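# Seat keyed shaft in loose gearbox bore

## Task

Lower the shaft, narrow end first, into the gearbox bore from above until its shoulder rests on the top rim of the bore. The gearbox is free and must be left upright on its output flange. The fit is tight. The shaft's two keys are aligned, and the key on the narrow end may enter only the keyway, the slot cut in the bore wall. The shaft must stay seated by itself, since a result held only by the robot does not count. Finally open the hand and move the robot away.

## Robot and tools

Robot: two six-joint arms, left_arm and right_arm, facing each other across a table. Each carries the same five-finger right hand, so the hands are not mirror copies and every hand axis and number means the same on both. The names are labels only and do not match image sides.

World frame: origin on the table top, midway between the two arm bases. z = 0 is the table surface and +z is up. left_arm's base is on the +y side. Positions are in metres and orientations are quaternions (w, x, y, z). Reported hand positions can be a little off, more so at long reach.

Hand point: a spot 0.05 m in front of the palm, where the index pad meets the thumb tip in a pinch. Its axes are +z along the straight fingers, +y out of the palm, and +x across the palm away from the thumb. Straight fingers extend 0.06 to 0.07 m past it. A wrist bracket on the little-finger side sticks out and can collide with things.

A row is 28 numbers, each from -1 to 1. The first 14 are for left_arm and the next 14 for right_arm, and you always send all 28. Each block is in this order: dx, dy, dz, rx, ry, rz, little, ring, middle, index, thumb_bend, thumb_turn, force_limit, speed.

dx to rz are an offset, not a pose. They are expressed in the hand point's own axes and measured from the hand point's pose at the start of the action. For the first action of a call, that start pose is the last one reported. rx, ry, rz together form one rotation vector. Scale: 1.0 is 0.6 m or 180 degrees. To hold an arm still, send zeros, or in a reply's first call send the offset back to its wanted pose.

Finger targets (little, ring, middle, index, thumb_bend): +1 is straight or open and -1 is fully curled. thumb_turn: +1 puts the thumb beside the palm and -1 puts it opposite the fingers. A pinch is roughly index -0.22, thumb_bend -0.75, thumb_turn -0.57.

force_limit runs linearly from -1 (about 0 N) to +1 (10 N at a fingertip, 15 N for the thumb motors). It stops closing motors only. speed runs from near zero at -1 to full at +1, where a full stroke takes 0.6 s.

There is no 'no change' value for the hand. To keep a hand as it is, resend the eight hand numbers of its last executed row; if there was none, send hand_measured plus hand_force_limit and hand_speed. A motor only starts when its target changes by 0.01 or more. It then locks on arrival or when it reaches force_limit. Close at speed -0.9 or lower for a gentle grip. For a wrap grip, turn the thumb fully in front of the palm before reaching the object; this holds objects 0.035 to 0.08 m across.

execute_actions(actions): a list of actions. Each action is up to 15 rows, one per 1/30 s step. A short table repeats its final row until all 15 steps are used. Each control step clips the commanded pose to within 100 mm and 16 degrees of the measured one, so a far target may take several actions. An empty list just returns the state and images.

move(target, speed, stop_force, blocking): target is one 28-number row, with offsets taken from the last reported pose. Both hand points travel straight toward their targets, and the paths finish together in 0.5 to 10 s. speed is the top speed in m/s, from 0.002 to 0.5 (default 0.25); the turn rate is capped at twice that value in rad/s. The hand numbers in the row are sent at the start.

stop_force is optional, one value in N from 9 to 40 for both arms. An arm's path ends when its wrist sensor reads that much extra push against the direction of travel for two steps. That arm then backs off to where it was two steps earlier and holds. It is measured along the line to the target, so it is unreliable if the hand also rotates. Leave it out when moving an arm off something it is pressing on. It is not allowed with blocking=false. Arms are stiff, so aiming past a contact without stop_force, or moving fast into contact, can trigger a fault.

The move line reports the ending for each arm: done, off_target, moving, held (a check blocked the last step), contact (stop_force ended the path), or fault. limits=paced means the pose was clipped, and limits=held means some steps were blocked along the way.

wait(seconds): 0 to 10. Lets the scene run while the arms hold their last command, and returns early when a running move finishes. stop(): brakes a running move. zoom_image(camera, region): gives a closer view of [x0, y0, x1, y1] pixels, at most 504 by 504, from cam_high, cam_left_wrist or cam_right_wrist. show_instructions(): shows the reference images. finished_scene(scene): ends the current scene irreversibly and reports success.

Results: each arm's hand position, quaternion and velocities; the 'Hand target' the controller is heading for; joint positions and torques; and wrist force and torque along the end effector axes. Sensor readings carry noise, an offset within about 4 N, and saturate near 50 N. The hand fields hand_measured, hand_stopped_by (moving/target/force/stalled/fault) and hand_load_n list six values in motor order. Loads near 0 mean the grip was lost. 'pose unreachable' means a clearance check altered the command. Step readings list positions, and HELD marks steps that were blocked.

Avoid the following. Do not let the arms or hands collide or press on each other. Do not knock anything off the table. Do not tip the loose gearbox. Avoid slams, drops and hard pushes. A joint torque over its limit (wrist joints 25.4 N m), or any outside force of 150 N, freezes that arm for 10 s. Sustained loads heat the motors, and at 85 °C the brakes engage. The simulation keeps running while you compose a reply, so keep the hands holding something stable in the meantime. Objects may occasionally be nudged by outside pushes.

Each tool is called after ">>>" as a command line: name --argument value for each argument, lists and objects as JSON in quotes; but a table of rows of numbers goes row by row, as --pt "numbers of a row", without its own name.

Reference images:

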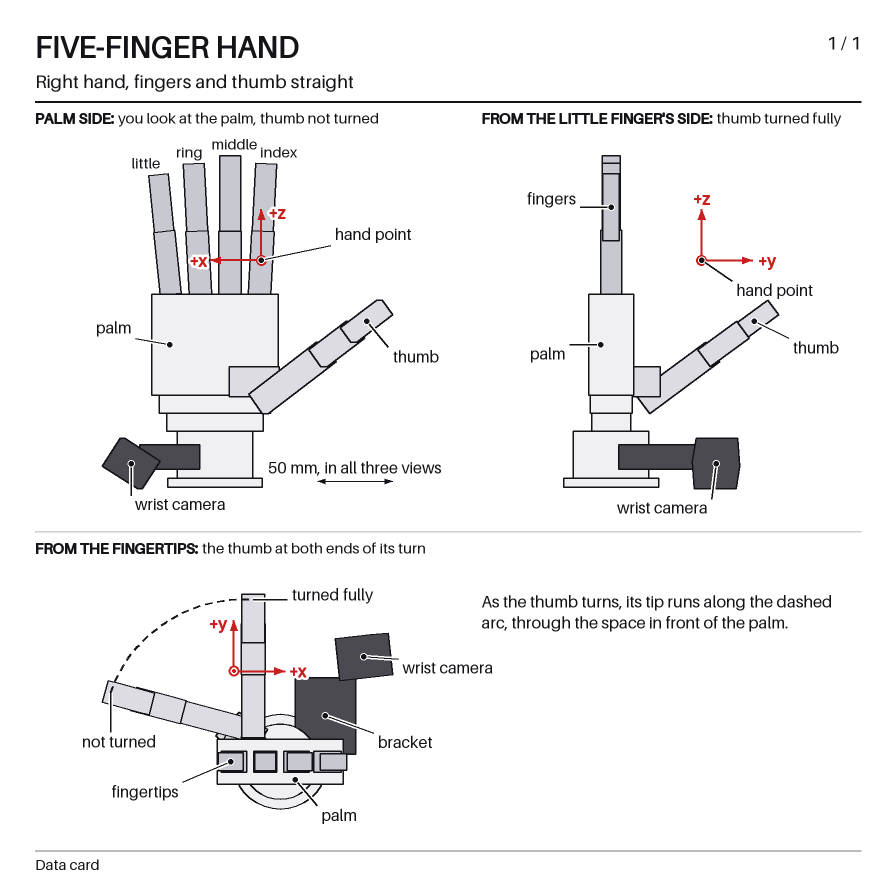

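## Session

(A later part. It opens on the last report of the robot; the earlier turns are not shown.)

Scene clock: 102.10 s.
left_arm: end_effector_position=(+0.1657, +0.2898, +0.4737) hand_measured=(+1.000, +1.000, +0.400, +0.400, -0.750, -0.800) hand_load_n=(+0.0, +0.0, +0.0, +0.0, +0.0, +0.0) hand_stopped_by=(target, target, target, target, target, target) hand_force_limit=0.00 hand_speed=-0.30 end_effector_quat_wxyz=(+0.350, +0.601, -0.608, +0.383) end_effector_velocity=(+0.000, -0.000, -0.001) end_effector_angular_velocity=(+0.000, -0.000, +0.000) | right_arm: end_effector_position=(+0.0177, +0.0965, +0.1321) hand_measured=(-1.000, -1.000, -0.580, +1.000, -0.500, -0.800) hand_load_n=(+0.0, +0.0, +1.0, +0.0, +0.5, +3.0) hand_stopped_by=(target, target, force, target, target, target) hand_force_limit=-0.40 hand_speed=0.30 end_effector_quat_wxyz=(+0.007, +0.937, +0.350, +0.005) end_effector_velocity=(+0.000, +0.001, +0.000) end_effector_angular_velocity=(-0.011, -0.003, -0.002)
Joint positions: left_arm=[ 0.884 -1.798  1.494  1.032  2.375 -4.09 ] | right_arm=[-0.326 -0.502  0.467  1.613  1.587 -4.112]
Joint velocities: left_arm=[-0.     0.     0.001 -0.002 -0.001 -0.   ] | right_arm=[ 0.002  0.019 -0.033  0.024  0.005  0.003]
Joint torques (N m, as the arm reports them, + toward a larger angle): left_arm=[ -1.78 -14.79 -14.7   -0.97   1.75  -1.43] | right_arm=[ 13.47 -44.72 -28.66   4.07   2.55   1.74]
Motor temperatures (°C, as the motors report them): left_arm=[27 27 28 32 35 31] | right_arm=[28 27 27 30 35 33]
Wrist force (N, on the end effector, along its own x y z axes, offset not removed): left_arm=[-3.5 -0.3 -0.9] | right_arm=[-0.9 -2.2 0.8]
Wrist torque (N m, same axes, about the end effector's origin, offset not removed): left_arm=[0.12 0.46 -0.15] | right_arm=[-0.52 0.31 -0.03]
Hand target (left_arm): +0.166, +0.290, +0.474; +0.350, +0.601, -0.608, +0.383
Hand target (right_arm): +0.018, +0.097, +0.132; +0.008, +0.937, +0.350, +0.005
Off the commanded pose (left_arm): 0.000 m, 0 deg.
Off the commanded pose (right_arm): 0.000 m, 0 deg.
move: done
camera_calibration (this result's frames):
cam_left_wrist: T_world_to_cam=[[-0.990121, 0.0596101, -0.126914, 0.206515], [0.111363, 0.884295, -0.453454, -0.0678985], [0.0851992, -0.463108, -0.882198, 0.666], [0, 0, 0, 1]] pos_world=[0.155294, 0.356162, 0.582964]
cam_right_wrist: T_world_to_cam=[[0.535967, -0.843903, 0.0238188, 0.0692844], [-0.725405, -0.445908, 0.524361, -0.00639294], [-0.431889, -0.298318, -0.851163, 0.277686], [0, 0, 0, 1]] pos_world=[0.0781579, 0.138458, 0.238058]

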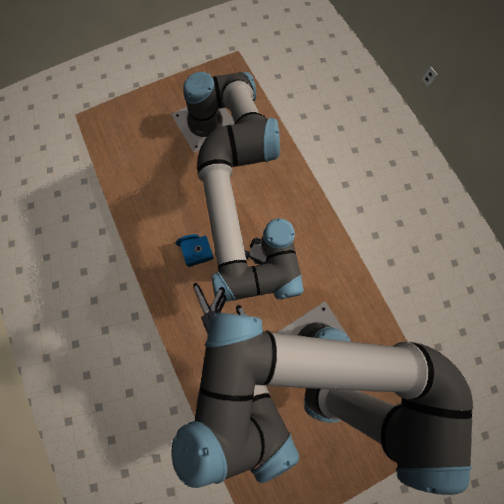

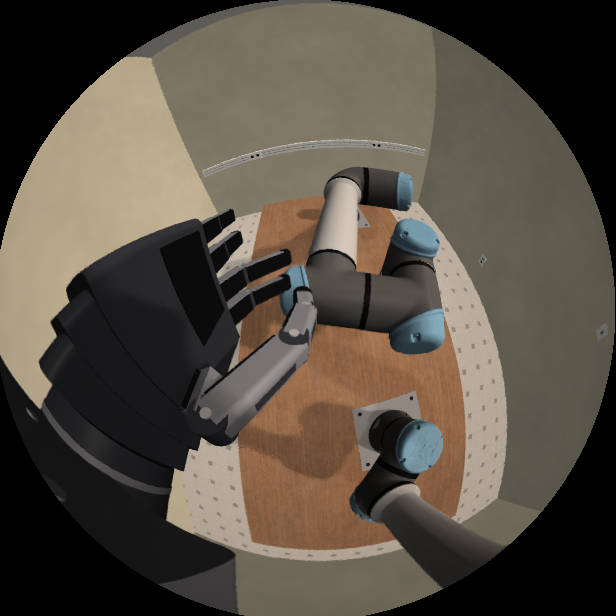

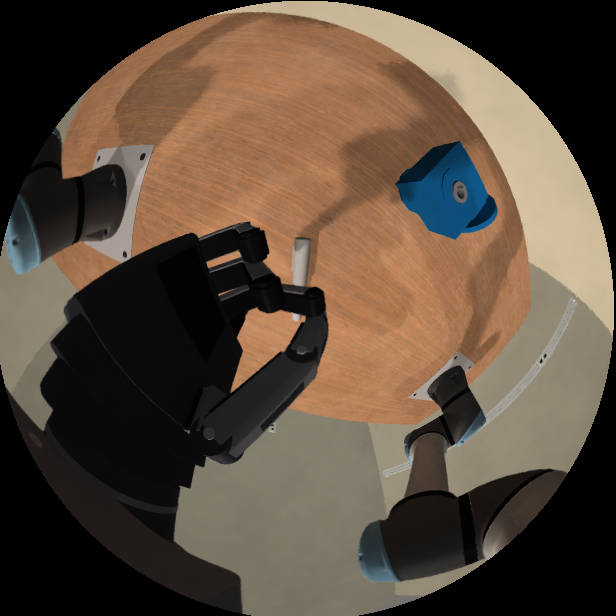

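>>> move --target '[0,0,0,0,0,0,1,1,0.4,0.4,-0.75,-0.8,0,-0.3, 0.069,0.056,0.105,0,0,0,-1,-1,-0.58,1,-0.5,-0.8,-0.4,0.3]' --speed 0.12

>>> move --target '[0,0,0,0,0,0,1,1,0.4,0.4,-0.75,-0.8,0,-0.3, -0.04,0.046,0,0,0,0,-1,-1,-0.58,1,-0.5,-0.8,-0.4,0.3]' --speed 0.04

Scene clock: 103.37 s.
left_arm: end_effector_position=(+0.1657, +0.2898, +0.4737) hand_measured=(+1.000, +1.000, +0.400, +0.400, -0.750, -0.800) hand_load_n=(+0.0, +0.0, +0.0, +0.0, +0.0, +0.0) hand_stopped_by=(target, target, target, target, target, target) hand_force_limit=0.00 hand_speed=-0.30 end_effector_quat_wxyz=(+0.350, +0.601, -0.608, +0.383) end_effector_velocity=(+0.000, -0.000, -0.001) end_effector_angular_velocity=(+0.001, +0.003, +0.000) | right_arm: end_effector_position=(+0.0719, +0.0978, +0.0700) hand_measured=(-1.000, -1.000, -0.580, +1.000, -0.500, -0.800) hand_load_n=(+0.0, +0.0, +1.0, +0.0, +0.5, +3.0) hand_stopped_by=(target, target, target, target, target, target) hand_force_limit=-0.40 hand_speed=0.30 end_effector_quat_wxyz=(+0.007, +0.937, +0.350, +0.005) end_effector_velocity=(+0.001, +0.000, -0.001) end_effector_angular_velocity=(-0.000, +0.000, +0.000)
Joint positions: left_arm=[ 0.884 -1.798  1.494  1.032  2.375 -4.09 ] | right_arm=[-0.403 -0.462  0.548  1.491  1.588 -4.189]
Joint velocities: left_arm=[-0.     0.002  0.001 -0.001  0.    -0.001] | right_arm=[-0.001  0.001  0.    -0.002 -0.    -0.002]
Joint torques (N m, as the arm reports them, + toward a larger angle): left_arm=[ -1.31 -15.21 -14.32  -1.01   1.78  -1.45] | right_arm=[-15.27 -46.45  -9.78   1.17  -2.65  -1.59]
Motor temperatures (°C, as the motors report them): left_arm=[27 27 28 32 35 31] | right_arm=[28 27 27 30 35 33]
Wrist force (N, on the end effector, along its own x y z axes, offset not removed): left_arm=[-2.2 -1.9 3.3] | right_arm=[-0.9 -1.1 3.0]
Wrist torque (N m, same axes, about the end effector's origin, offset not removed): left_arm=[-0.35 0.10 -0.23] | right_arm=[-0.37 0.07 0.22]
Hand target (left_arm): +0.166, +0.290, +0.474; +0.350, +0.601, -0.608, +0.383
Hand target (right_arm): +0.072, +0.098, +0.070; +0.007, +0.937, +0.350, +0.005
Off the commanded pose (left_arm): 0.000 m, 0 deg.
Off the commanded pose (right_arm): 0.000 m, 0 deg.
move: done
camera_calibration (this result's frames):
cam_left_wrist: T_world_to_cam=[[-0.990121, 0.05961, -0.126914, 0.206515], [0.111363, 0.884295, -0.453454, -0.0678987], [0.0851989, -0.463107, -0.882198, 0.666], [0, 0, 0, 1]] pos_world=[0.155294, 0.356161, 0.582964]
cam_right_wrist: T_world_to_cam=[[0.535972, -0.843901, 0.0237815, 0.0428219], [-0.725398, -0.445933, 0.524348, 0.0660489], [-0.431892, -0.298287, -0.851172, 0.248571], [0, 0, 0, 1]] pos_world=[0.132316, 0.139736, 0.175926]

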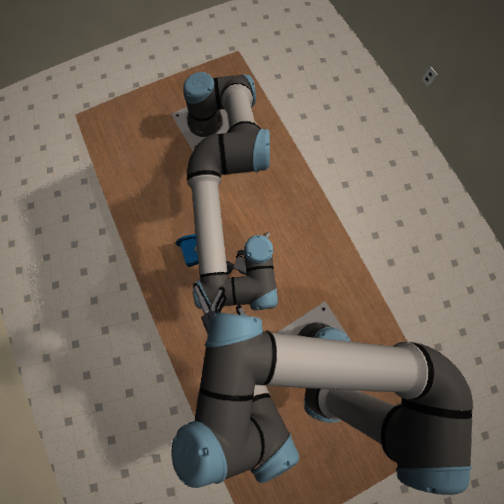

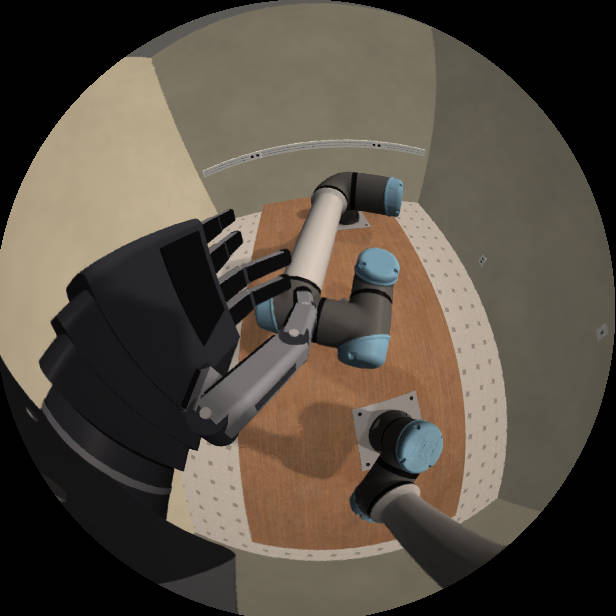

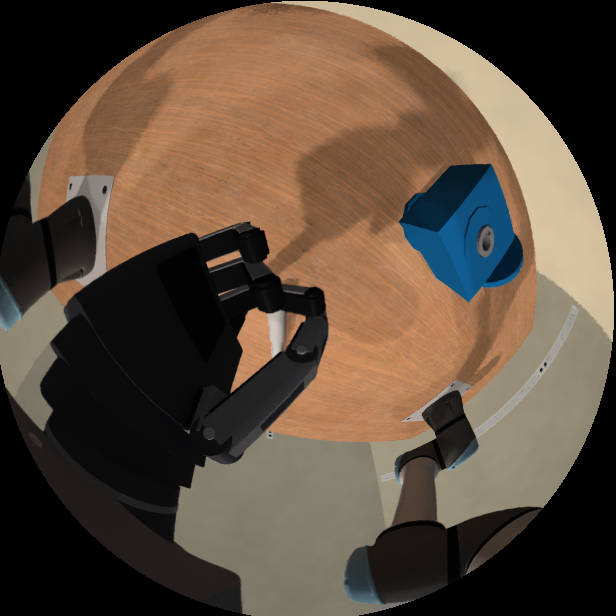

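Scene clock: 104.60 s.
left_arm: end_effector_position=(+0.1657, +0.2898, +0.4737) hand_measured=(+1.000, +1.000, +0.400, +0.400, -0.750, -0.800) hand_load_n=(+0.0, +0.0, +0.0, +0.0, +0.0, +0.0) hand_stopped_by=(target, target, target, target, target, target) hand_force_limit=0.00 hand_speed=-0.30 end_effector_quat_wxyz=(+0.350, +0.601, -0.608, +0.383) end_effector_velocity=(+0.000, -0.000, -0.000) end_effector_angular_velocity=(+0.000, -0.001, +0.000) | right_arm: end_effector_position=(+0.0720, +0.0614, +0.0704) hand_measured=(-1.000, -1.000, -0.580, +1.000, -0.500, -0.800) hand_load_n=(+0.0, +0.0, +1.0, +0.0, +0.5, +3.0) hand_stopped_by=(target, target, target, target, target, target) hand_force_limit=-0.40 hand_speed=0.30 end_effector_quat_wxyz=(+0.007, +0.937, +0.350, +0.005) end_effector_velocity=(+0.000, -0.001, +0.000) end_effector_angular_velocity=(+0.001, -0.001, +0.000)
Joint positions: left_arm=[ 0.884 -1.798  1.494  1.032  2.375 -4.09 ] | right_arm=[-0.422 -0.599  0.812  1.363  1.588 -4.207]
Joint velocities: left_arm=[-0.001  0.001 -0.    -0.001 -0.001 -0.   ] | right_arm=[-0.001 -0.006  0.01  -0.006  0.    -0.001]
Joint torques (N m, as the arm reports them, + toward a larger angle): left_arm=[ -2.12 -15.42 -15.08  -1.     1.7   -1.49] | right_arm=[-14.56 -59.03  -9.28   1.12  -2.54  -1.64]
Motor temperatures (°C, as the motors report them): left_arm=[27 27 28 32 35 31] | right_arm=[28 27 27 30 35 33]
Wrist force (N, on the end effector, along its own x y z axes, offset not removed): left_arm=[-5.0 -3.9 1.0] | right_arm=[-2.2 -0.2 4.5]
Wrist torque (N m, same axes, about the end effector's origin, offset not removed): left_arm=[-0.42 0.81 -0.38] | right_arm=[-0.49 0.33 0.13]
Hand target (left_arm): +0.166, +0.290, +0.474; +0.350, +0.601, -0.608, +0.383
Hand target (right_arm): +0.072, +0.061, +0.070; +0.007, +0.937, +0.350, +0.005
Off the commanded pose (left_arm): 0.000 m, 0 deg.
Off the commanded pose (right_arm): 0.000 m, 0 deg.
move: done
camera_calibration (this result's frames):
cam_left_wrist: T_world_to_cam=[[-0.990121, 0.0596104, -0.126914, 0.206515], [0.111363, 0.884295, -0.453454, -0.0678985], [0.0851988, -0.463108, -0.882198, 0.666], [0, 0, 0, 1]] pos_world=[0.155294, 0.356161, 0.582964]
cam_right_wrist: T_world_to_cam=[[0.535953, -0.843907, 0.0239936, 0.011996], [-0.725491, -0.445842, 0.524298, 0.0496808], [-0.431761, -0.298406, -0.851197, 0.238061], [0, 0, 0, 1]] pos_world=[0.132399, 0.103312, 0.176302]

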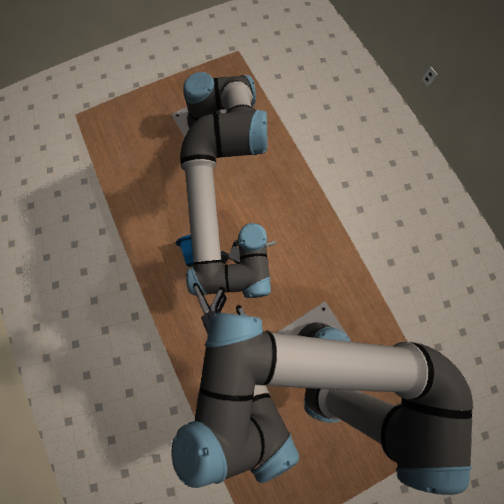

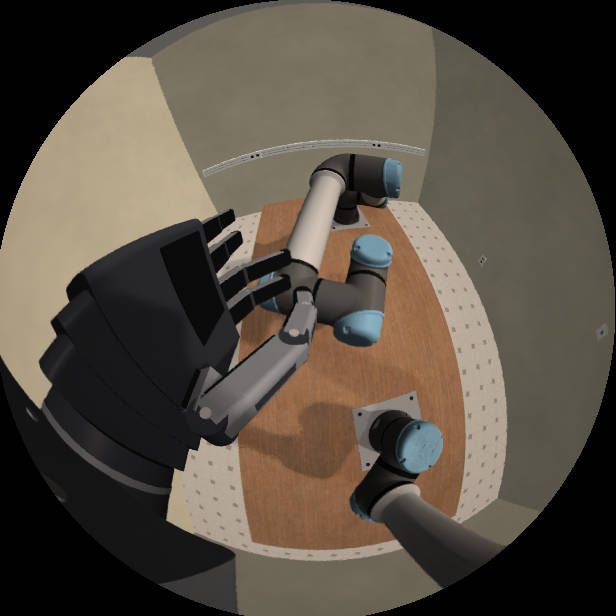

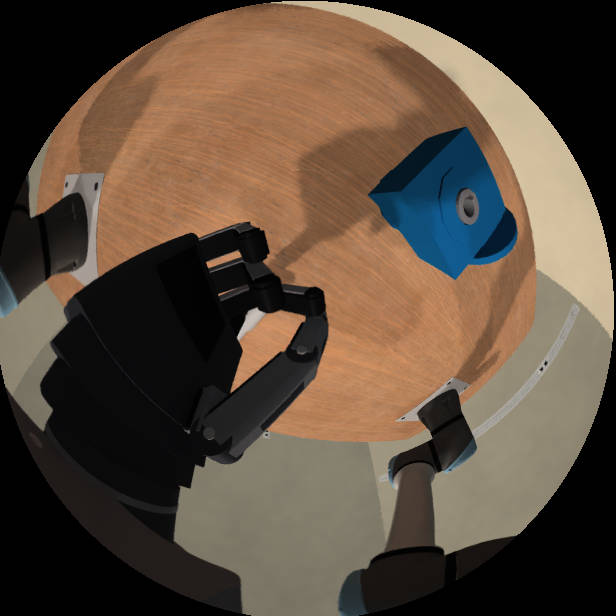

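>>> move --target '[0,0,0,0,0,0,1,1,0.4,0.4,-0.75,-0.8,0,-0.3, -0.03,-0.04,-0.1,0,0,0.228,-1,-1,-0.58,1,-0.5,-0.8,-0.4,0.3]'

>>> move --target '[0,0,0,0,0,0,1,1,0.4,0.4,-0.75,-0.8,0,-0.3, -0.05,0,0.08,0.4,0,0,-1,-1,0.35,0.35,-0.5,-0.8,-0.4,0.3]'

>>> zoom_image --camera "cam_right_wrist" --region '[250,180,500,430]'

Scene clock: 106.63 s.
left_arm: end_effector_position=(+0.1657, +0.2898, +0.4737) hand_measured=(+1.000, +1.000, +0.400, +0.400, -0.750, -0.800) hand_load_n=(+0.0, +0.0, +0.0, +0.0, +0.0, +0.0) hand_stopped_by=(target, target, target, target, target, target) hand_force_limit=0.00 hand_speed=-0.30 end_effector_quat_wxyz=(+0.350, +0.601, -0.608, +0.383) end_effector_velocity=(-0.001, +0.000, +0.001) end_effector_angular_velocity=(-0.002, -0.004, -0.000) | right_arm: end_effector_position=(+0.0417, +0.0683, +0.1299) hand_measured=(-1.000, -1.000, -0.580, +1.000, -0.500, -0.800) hand_load_n=(+0.0, +0.0, +1.0, +0.0, +0.5, +3.0) hand_stopped_by=(target, target, target, target, target, target) hand_force_limit=-0.40 hand_speed=0.30 end_effector_quat_wxyz=(+0.005, +1.000, -0.000, +0.007) end_effector_velocity=(-0.000, +0.001, +0.000) end_effector_angular_velocity=(+0.002, -0.001, -0.007)
Joint positions: left_arm=[ 0.884 -1.798  1.494  1.032  2.375 -4.09 ] | right_arm=[-0.446 -0.614  0.686  1.504  1.588 -3.516]
Joint velocities: left_arm=[ 0.    -0.003 -0.001 -0.     0.     0.001] | right_arm=[-0.    -0.    -0.002 -0.     0.001  0.007]
Joint torques (N m, as the arm reports them, + toward a larger angle): left_arm=[ -1.17 -14.95 -14.27  -0.93   1.76  -1.54] | right_arm=[-14.37 -58.66 -30.1    4.16   2.53   2.06]
Motor temperatures (°C, as the motors report them): left_arm=[27 27 28 32 35 31] | right_arm=[28 27 27 30 35 33]
Wrist force (N, on the end effector, along its own x y z axes, offset not removed): left_arm=[-2.8 -1.2 2.8] | right_arm=[-2.4 -0.3 0.6]
Wrist torque (N m, same axes, about the end effector's origin, offset not removed): left_arm=[-0.42 0.34 -0.20] | right_arm=[-0.03 0.29 0.07]
Hand target (left_arm): +0.166, +0.290, +0.474; +0.350, +0.601, -0.608, +0.383
Hand target (right_arm): +0.042, +0.068, +0.130; +0.005, +1.000, -0.000, +0.007
Off the commanded pose (left_arm): 0.000 m, 0 deg.
Off the commanded pose (right_arm): 0.000 m, 0 deg.
move: done
camera_calibration (this result's frames):
cam_left_wrist: T_world_to_cam=[[-0.990121, 0.0596101, -0.126914, 0.206515], [0.111363, 0.884295, -0.453454, -0.0678985], [0.085199, -0.463108, -0.882198, 0.666], [0, 0, 0, 1]] pos_world=[0.155294, 0.356162, 0.582964]
cam_right_wrist: T_world_to_cam=[[-0.149384, -0.988655, 0.0156969, 0.0721572], [-0.845464, 0.135948, 0.516438, -0.0340483], [-0.512713, 0.0638767, -0.85618, 0.25699], [0, 0, 0, 1]] pos_world=[0.113755, 0.0595516, 0.236481]

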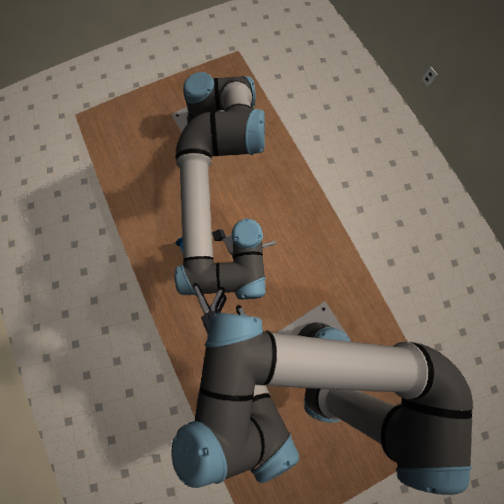

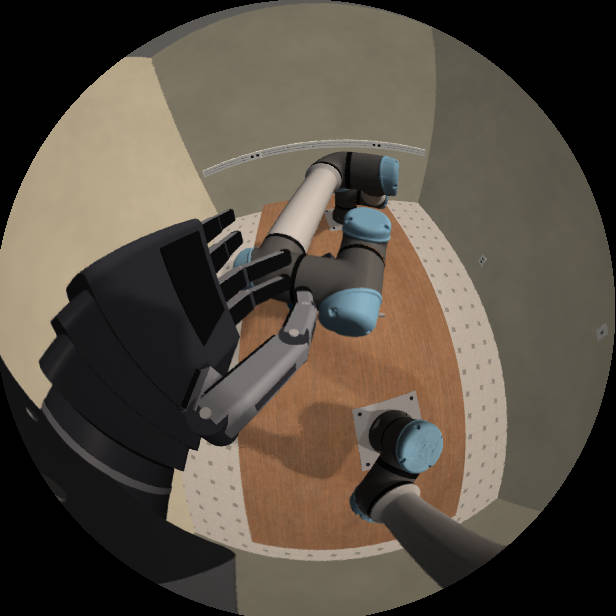

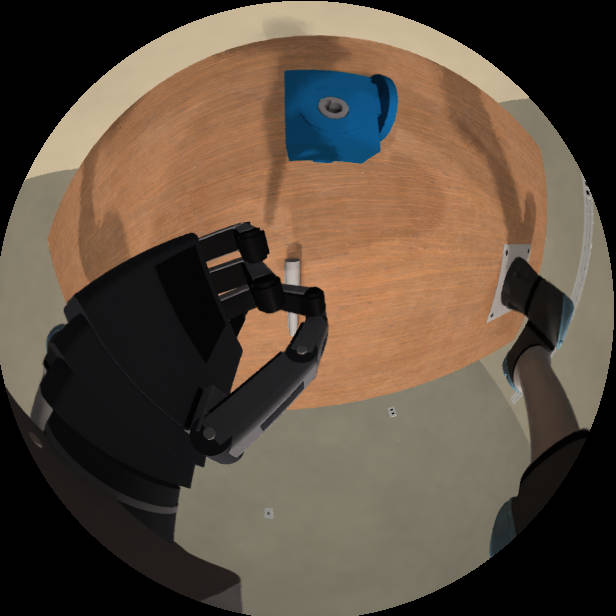

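Scene clock: 109.67 s.
left_arm: end_effector_position=(+0.1657, +0.2898, +0.4737) hand_measured=(+1.000, +1.000, +0.400, +0.400, -0.750, -0.800) hand_load_n=(+0.0, +0.0, +0.0, +0.0, +0.0, +0.0) hand_stopped_by=(target, target, target, target, target, target) hand_force_limit=0.00 hand_speed=-0.30 end_effector_quat_wxyz=(+0.350, +0.601, -0.608, +0.383) end_effector_velocity=(+0.000, +0.000, +0.001) end_effector_angular_velocity=(+0.000, +0.001, +0.001) | right_arm: end_effector_position=(+0.0125, +0.0678, +0.0813) hand_measured=(-1.000, -1.000, +0.350, +0.350, -0.500, -0.800) hand_load_n=(+0.0, +0.0, +0.0, +0.0, +0.0, +0.0) hand_stopped_by=(target, target, target, target, target, target) hand_force_limit=-0.40 hand_speed=0.30 end_effector_quat_wxyz=(-0.583, +0.812, +0.004, +0.005) end_effector_velocity=(-0.000, +0.000, -0.000) end_effector_angular_velocity=(+0.007, -0.001, -0.001)
Joint positions: left_arm=[ 0.884 -1.798  1.494  1.032  2.375 -4.09 ] | right_arm=[-0.662 -1.344  2.088 -0.359  1.018 -3.365]
Joint velocities: left_arm=[ 0.001  0.001 -0.002  0.002  0.     0.   ] | right_arm=[ 0.    -0.     0.006 -0.014 -0.     0.004]
Joint torques (N m, as the arm reports them, + toward a larger angle): left_arm=[ -2.03 -15.36 -14.25  -1.04   1.87  -1.4 ] | right_arm=[-15.03 -31.69  -6.3   -1.77  -3.06   1.77]
Motor temperatures (°C, as the motors report them): left_arm=[27 27 28 32 35 31] | right_arm=[28 27 27 30 35 33]
Wrist force (N, on the end effector, along its own x y z axes, offset not removed): left_arm=[0.2 0.6 0.1] | right_arm=[1.4 -2.0 1.2]
Wrist torque (N m, same axes, about the end effector's origin, offset not removed): left_arm=[0.39 -0.13 0.11] | right_arm=[-0.43 -0.21 0.22]
Hand target (left_arm): +0.166, +0.290, +0.474; +0.350, +0.601, -0.608, +0.383
Hand target (right_arm): +0.013, +0.068, +0.081; -0.583, +0.812, +0.004, +0.005
Off the commanded pose (left_arm): 0.000 m, 0 deg.
Off the commanded pose (right_arm): 0.000 m, 0 deg.
move: done
camera_calibration (this result's frames):
cam_left_wrist: T_world_to_cam=[[-0.990121, 0.0596105, -0.126914, 0.206515], [0.111363, 0.884295, -0.453454, -0.0678984], [0.0851989, -0.463108, -0.882197, 0.666], [0, 0, 0, 1]] pos_world=[0.155294, 0.356161, 0.582964]
cam_right_wrist: T_world_to_cam=[[-0.136316, -0.323127, -0.936487, 0.100198], [-0.841097, -0.461712, 0.281741, 0.0259715], [-0.523425, 0.826082, -0.208842, 0.0962656], [0, 0, 0, 1]] pos_world=[0.0858909, -0.0351554, 0.106621]

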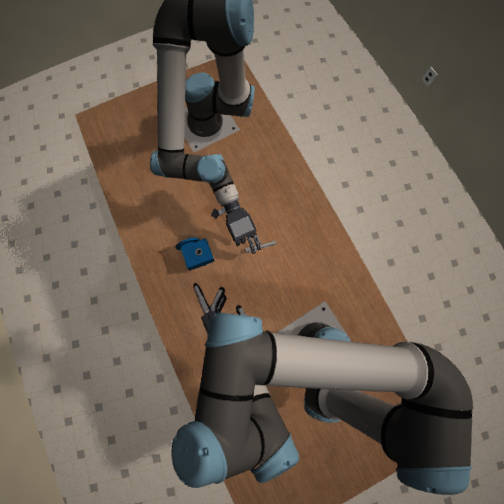

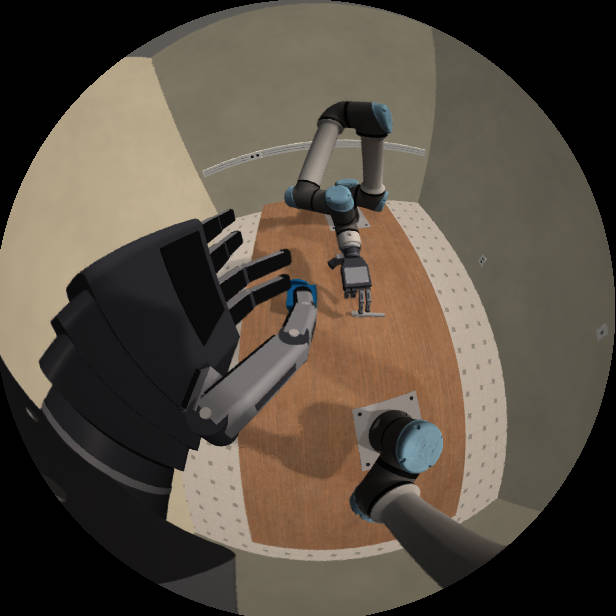

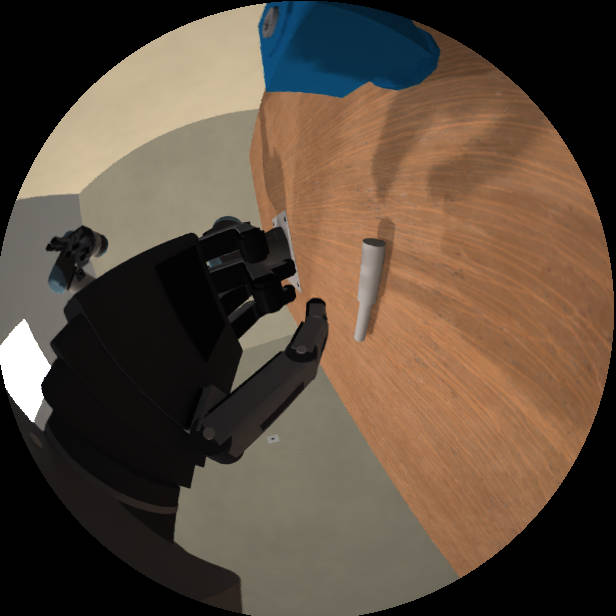

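Region (250, 180, 500, 430) of cam_right_wrist's 616x616 image, scaled by 2.016, with more detail than that image has.

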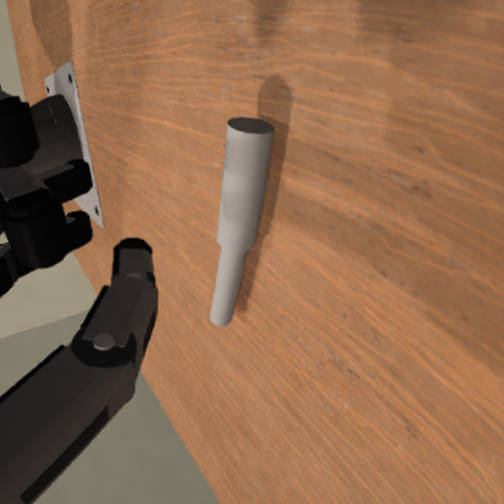

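>>> move --target '[0,0,0,0,0,0,1,1,0.4,0.4,-0.75,-0.8,0,-0.3, 0.004,0.06,0.031,0,0.058,0.0196,-1,-1,0.35,0.35,-0.5,-0.8,-0.4,0.3]' --speed 0.15

>>> move --target '[0,0,0,0,0,0,1,1,0.4,0.4,-0.75,-0.8,0,-0.3, 0,0.04,0.0135,0,0,0,-1,-1,0.35,0.35,-0.5,-0.8,-0.4,0.3]' --speed 0.015 --stop_force 9

>>> zoom_image --camera "cam_right_wrist" --region '[220,200,420,400]'

Scene clock: 111.07 s.
left_arm: end_effector_position=(+0.1657, +0.2898, +0.4737) hand_measured=(+1.000, +1.000, +0.400, +0.400, -0.750, -0.800) hand_load_n=(+0.0, +0.0, +0.0, +0.0, +0.0, +0.0) hand_stopped_by=(target, target, target, target, target, target) hand_force_limit=0.00 hand_speed=-0.30 end_effector_quat_wxyz=(+0.350, +0.601, -0.608, +0.383) end_effector_velocity=(-0.000, +0.000, -0.000) end_effector_angular_velocity=(+0.001, +0.001, -0.000) | right_arm: end_effector_position=(+0.0155, +0.0740, +0.0413) hand_measured=(-1.000, -1.000, +0.350, +0.350, -0.500, -0.800) hand_load_n=(+0.0, +0.0, +0.0, +0.0, +0.0, +0.0) hand_stopped_by=(target, target, target, target, target, target) hand_force_limit=-0.40 hand_speed=0.30 end_effector_quat_wxyz=(+0.581, -0.808, +0.073, -0.061) end_effector_velocity=(-0.000, +0.001, -0.001) end_effector_angular_velocity=(+0.001, -0.001, -0.005)
Joint positions: left_arm=[ 0.884 -1.798  1.494  1.032  2.375 -4.09 ] | right_arm=[-0.558 -1.281  2.143 -0.526  1.294 -3.25 ]
Joint velocities: left_arm=[-0.    -0.001  0.002  0.    -0.    -0.001] | right_arm=[ 0.004  0.003 -0.    -0.005  0.009  0.003]
Joint torques (N m, as the arm reports them, + toward a larger angle): left_arm=[ -1.48 -14.82 -14.46  -1.06   1.84  -1.43] | right_arm=[ 12.65 -15.47  -4.59  -2.02   2.33   1.69]
Motor temperatures (°C, as the motors report them): left_arm=[27 27 28 32 35 31] | right_arm=[28 27 27 30 35 33]
Wrist force (N, on the end effector, along its own x y z axes, offset not removed): left_arm=[-4.9 -1.1 -0.1] | right_arm=[-0.9 -0.5 2.9]
Wrist torque (N m, same axes, about the end effector's origin, offset not removed): left_arm=[0.00 0.65 -0.16] | right_arm=[-0.31 0.17 0.02]
Hand target (left_arm): +0.166, +0.290, +0.474; +0.350, +0.601, -0.608, +0.383
Hand target (right_arm): +0.016, +0.074, +0.041; -0.581, +0.808, -0.074, +0.061
Off the commanded pose (left_arm): 0.000 m, 0 deg.
Off the commanded pose (right_arm): 0.000 m, 0 deg.
move: done
camera_calibration (this result's frames):
cam_left_wrist: T_world_to_cam=[[-0.990121, 0.0596103, -0.126914, 0.206515], [0.111363, 0.884295, -0.453454, -0.0678985], [0.0851989, -0.463108, -0.882198, 0.666], [0, 0, 0, 1]] pos_world=[0.155294, 0.356161, 0.582964]
cam_right_wrist: T_world_to_cam=[[-0.195227, -0.288715, -0.937299, 0.0635457], [-0.913746, -0.293656, 0.280775, 0.0313413], [-0.356308, 0.911268, -0.206482, 0.0753881], [0, 0, 0, 1]] pos_world=[0.0679052, -0.0411486, 0.0663278]

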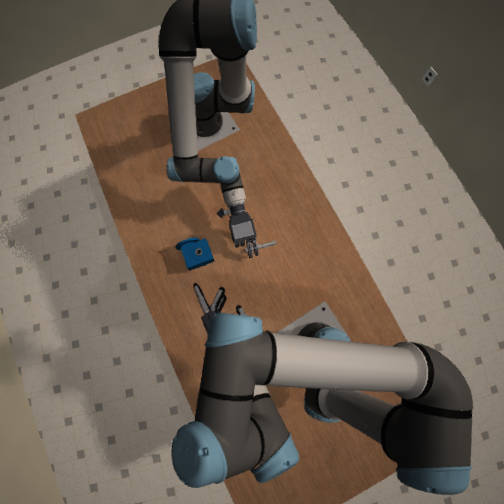

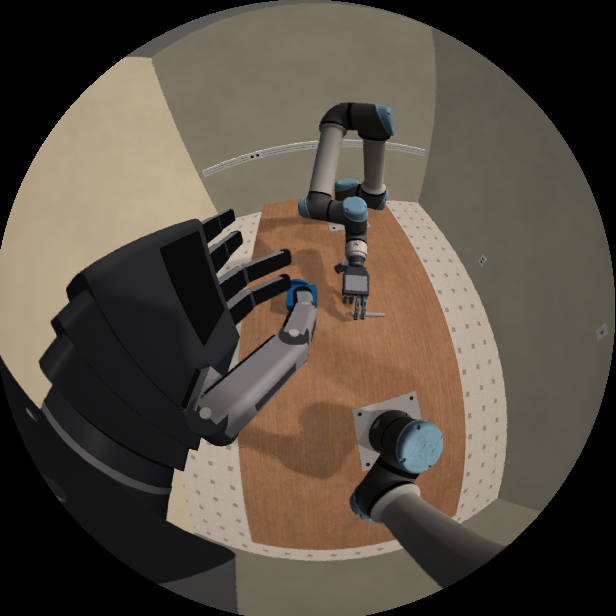

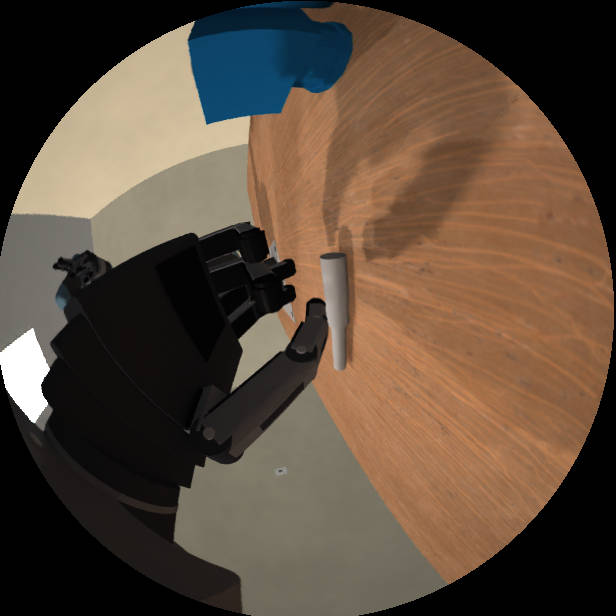

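Scene clock: 113.00 s.
left_arm: end_effector_position=(+0.1657, +0.2898, +0.4737) hand_measured=(+1.000, +1.000, +0.400, +0.400, -0.750, -0.800) hand_load_n=(+0.0, +0.0, +0.0, +0.0, +0.0, +0.0) hand_stopped_by=(target, target, target, target, target, target) hand_force_limit=0.00 hand_speed=-0.30 end_effector_quat_wxyz=(+0.350, +0.601, -0.608, +0.383) end_effector_velocity=(+0.000, -0.000, +0.000) end_effector_angular_velocity=(-0.001, +0.000, -0.000) | right_arm: end_effector_position=(+0.0159, +0.0740, +0.0160) hand_measured=(-1.000, -1.000, +0.350, +0.350, -0.500, -0.800) hand_load_n=(+0.0, +0.0, +0.0, +0.0, +0.0, +0.0) hand_stopped_by=(target, target, target, target, target, target) hand_force_limit=-0.40 hand_speed=0.30 end_effector_quat_wxyz=(+0.581, -0.808, +0.073, -0.061) end_effector_velocity=(-0.000, +0.000, -0.001) end_effector_angular_velocity=(+0.000, +0.000, +0.002)
Joint positions: left_arm=[ 0.884 -1.798  1.494  1.032  2.375 -4.09 ] | right_arm=[-0.559 -1.225  2.16  -0.599  1.293 -3.251]
Joint velocities: left_arm=[-0.     0.    -0.    -0.001  0.    -0.001] | right_arm=[ 0.     0.003 -0.    -0.003 -0.002 -0.   ]
Joint torques (N m, as the arm reports them, + toward a larger angle): left_arm=[ -1.4  -15.04 -14.82  -1.01   1.97  -1.41] | right_arm=[-14.75 -16.41  -3.78  -1.97  -2.72  -1.47]
Motor temperatures (°C, as the motors report them): left_arm=[27 27 28 32 35 31] | right_arm=[28 27 27 30 35 33]
Wrist force (N, on the end effector, along its own x y z axes, offset not removed): left_arm=[-2.5 -2.1 -2.2] | right_arm=[-2.1 0.8 2.1]
Wrist torque (N m, same axes, about the end effector's origin, offset not removed): left_arm=[-0.01 0.47 -0.11] | right_arm=[-0.07 0.40 0.10]
Hand target (left_arm): +0.166, +0.290, +0.474; +0.350, +0.601, -0.608, +0.383
Hand target (right_arm): +0.016, +0.074, +0.016; -0.581, +0.808, -0.073, +0.061
Off the commanded pose (left_arm): 0.000 m, 0 deg.
Off the commanded pose (right_arm): 0.000 m, 0 deg.
move: done
camera_calibration (this result's frames):
cam_left_wrist: T_world_to_cam=[[-0.990121, 0.0596104, -0.126914, 0.206515], [0.111363, 0.884295, -0.453454, -0.0678986], [0.0851989, -0.463107, -0.882198, 0.666], [0, 0, 0, 1]] pos_world=[0.155294, 0.356161, 0.582964]
cam_right_wrist: T_world_to_cam=[[-0.195225, -0.288729, -0.937295, 0.0399652], [-0.913745, -0.293654, 0.280779, 0.0387873], [-0.35631, 0.911264, -0.206496, 0.070287], [0, 0, 0, 1]] pos_world=[0.0682879, -0.0411209, 0.0410825]

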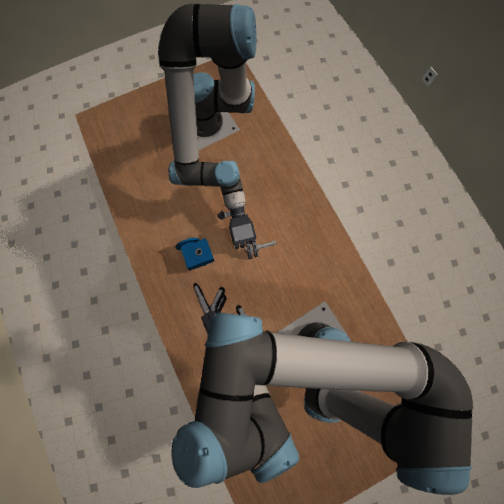

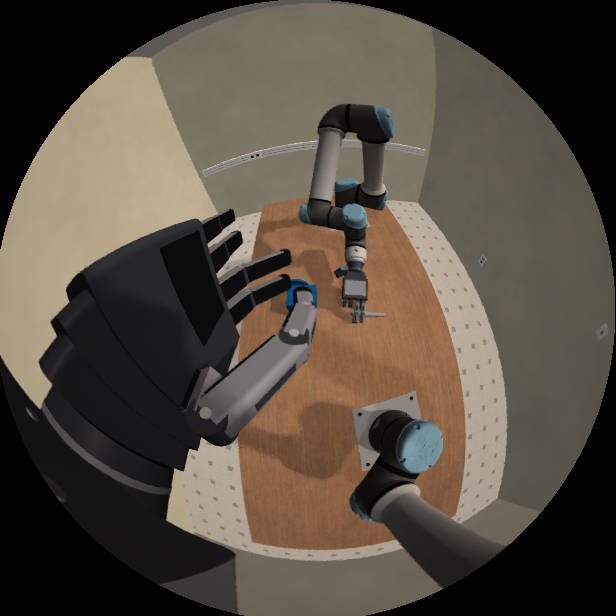

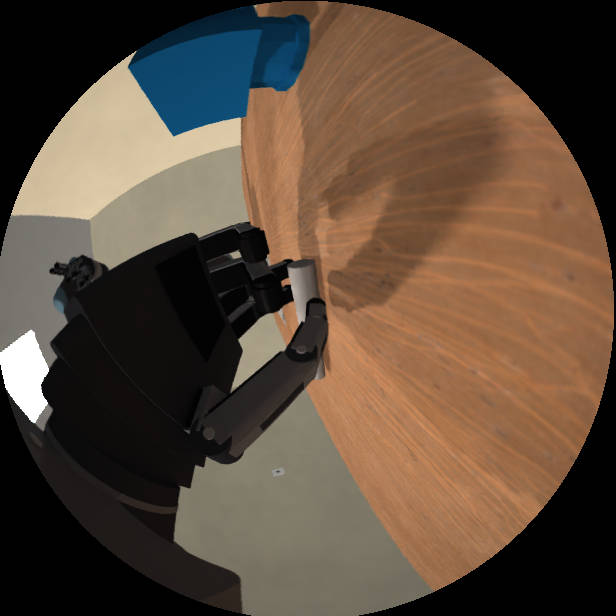

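Region (220, 200, 420, 400) of cam_right_wrist's 616x616 image, scaled by 2.520, with more detail than that image has.

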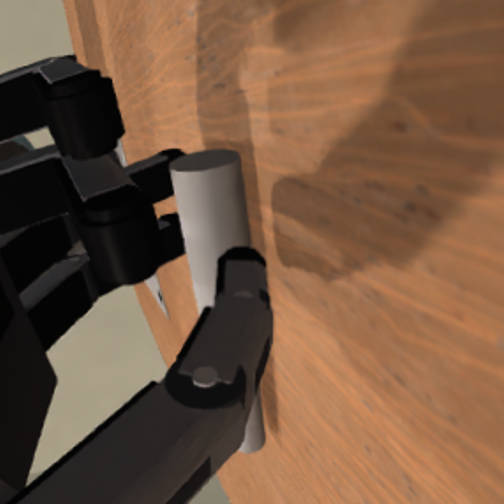

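>>> move --target '[0,0,0,0,0,0,1,1,0.4,0.4,-0.75,-0.8,0,-0.3, 0,0.0095,0.0032,0,0,0,-1,-1,0.3,0.3,-0.5,-0.8,-0.4,0.3]' --speed 0.005 --stop_force 9

Scene clock: 114.67 s.
left_arm: end_effector_position=(+0.1657, +0.2898, +0.4737) hand_measured=(+1.000, +1.000, +0.400, +0.400, -0.750, -0.800) hand_load_n=(+0.0, +0.0, +0.0, +0.0, +0.0, +0.0) hand_stopped_by=(target, target, target, target, target, target) hand_force_limit=0.00 hand_speed=-0.30 end_effector_quat_wxyz=(+0.350, +0.601, -0.608, +0.383) end_effector_velocity=(+0.000, -0.001, +0.000) end_effector_angular_velocity=(-0.001, +0.002, -0.001) | right_arm: end_effector_position=(+0.0160, +0.0740, +0.0102) hand_measured=(-1.000, -1.000, +0.300, +0.300, -0.500, -0.800) hand_load_n=(+0.0, +0.0, +0.0, +0.0, -1.5, +0.0) hand_stopped_by=(target, target, target, target, target, target) hand_force_limit=-0.40 hand_speed=0.30 end_effector_quat_wxyz=(+0.581, -0.808, +0.073, -0.061) end_effector_velocity=(-0.000, -0.000, +0.000) end_effector_angular_velocity=(-0.001, +0.001, +0.000)
Joint positions: left_arm=[ 0.884 -1.798  1.494  1.032  2.375 -4.09 ] | right_arm=[-0.56  -1.212  2.163 -0.615  1.293 -3.251]
Joint velocities: left_arm=[-0.     0.002 -0.001 -0.     0.002 -0.001] | right_arm=[-0.    -0.002 -0.     0.003 -0.001  0.   ]
Joint torques (N m, as the arm reports them, + toward a larger angle): left_arm=[ -0.77 -14.65 -15.05  -1.     1.89  -1.27] | right_arm=[-14.73 -26.31  -6.32   2.45  -2.02  -1.58]
Motor temperatures (°C, as the motors report them): left_arm=[27 27 28 32 35 31] | right_arm=[28 27 27 30 35 33]
Wrist force (N, on the end effector, along its own x y z axes, offset not removed): left_arm=[-4.8 0.2 1.8] | right_arm=[-1.2 -11.4 -9.6]
Wrist torque (N m, same axes, about the end effector's origin, offset not removed): left_arm=[-0.20 0.56 -0.38] | right_arm=[0.46 0.58 -0.05]
Hand target (left_arm): +0.166, +0.290, +0.474; +0.350, +0.601, -0.608, +0.383
Hand target (right_arm): +0.016, +0.074, +0.010; -0.581, +0.808, -0.073, +0.061
Off the commanded pose (left_arm): 0.000 m, 0 deg.
Off the commanded pose (right_arm): 0.000 m, 0 deg.
move: contact (right_arm)
camera_calibration (this result's frames):
cam_left_wrist: T_world_to_cam=[[-0.990121, 0.0596104, -0.126914, 0.206515], [0.111363, 0.884295, -0.453454, -0.0678984], [0.0851992, -0.463108, -0.882197, 0.666], [0, 0, 0, 1]] pos_world=[0.155294, 0.356161, 0.582964]
cam_right_wrist: T_world_to_cam=[[-0.19524, -0.288757, -0.937284, 0.0345108], [-0.913729, -0.293677, 0.280809, 0.0404897], [-0.356344, 0.911248, -0.206508, 0.0691162], [0, 0, 0, 1]] pos_world=[0.0683637, -0.0411259, 0.0352496]

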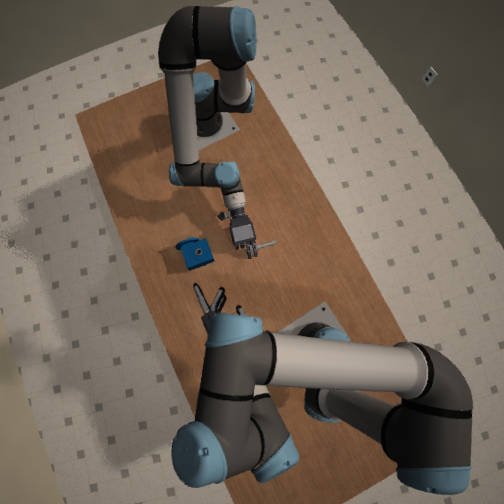

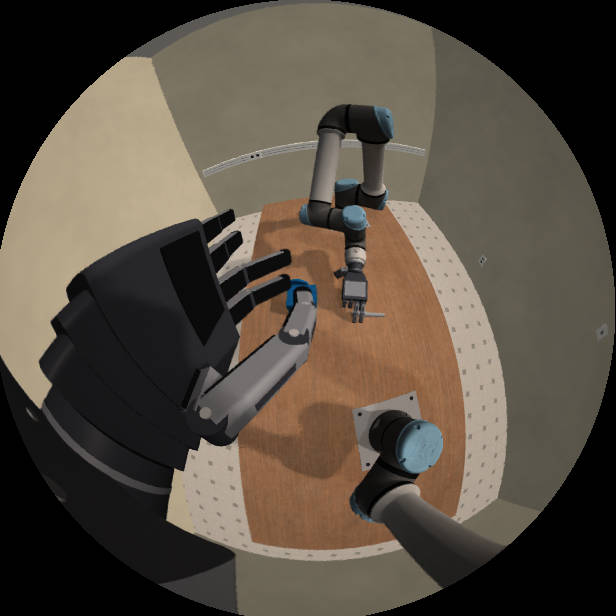

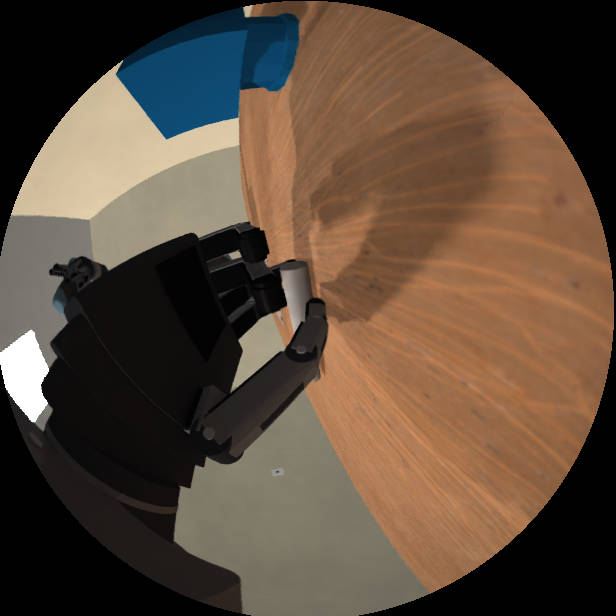

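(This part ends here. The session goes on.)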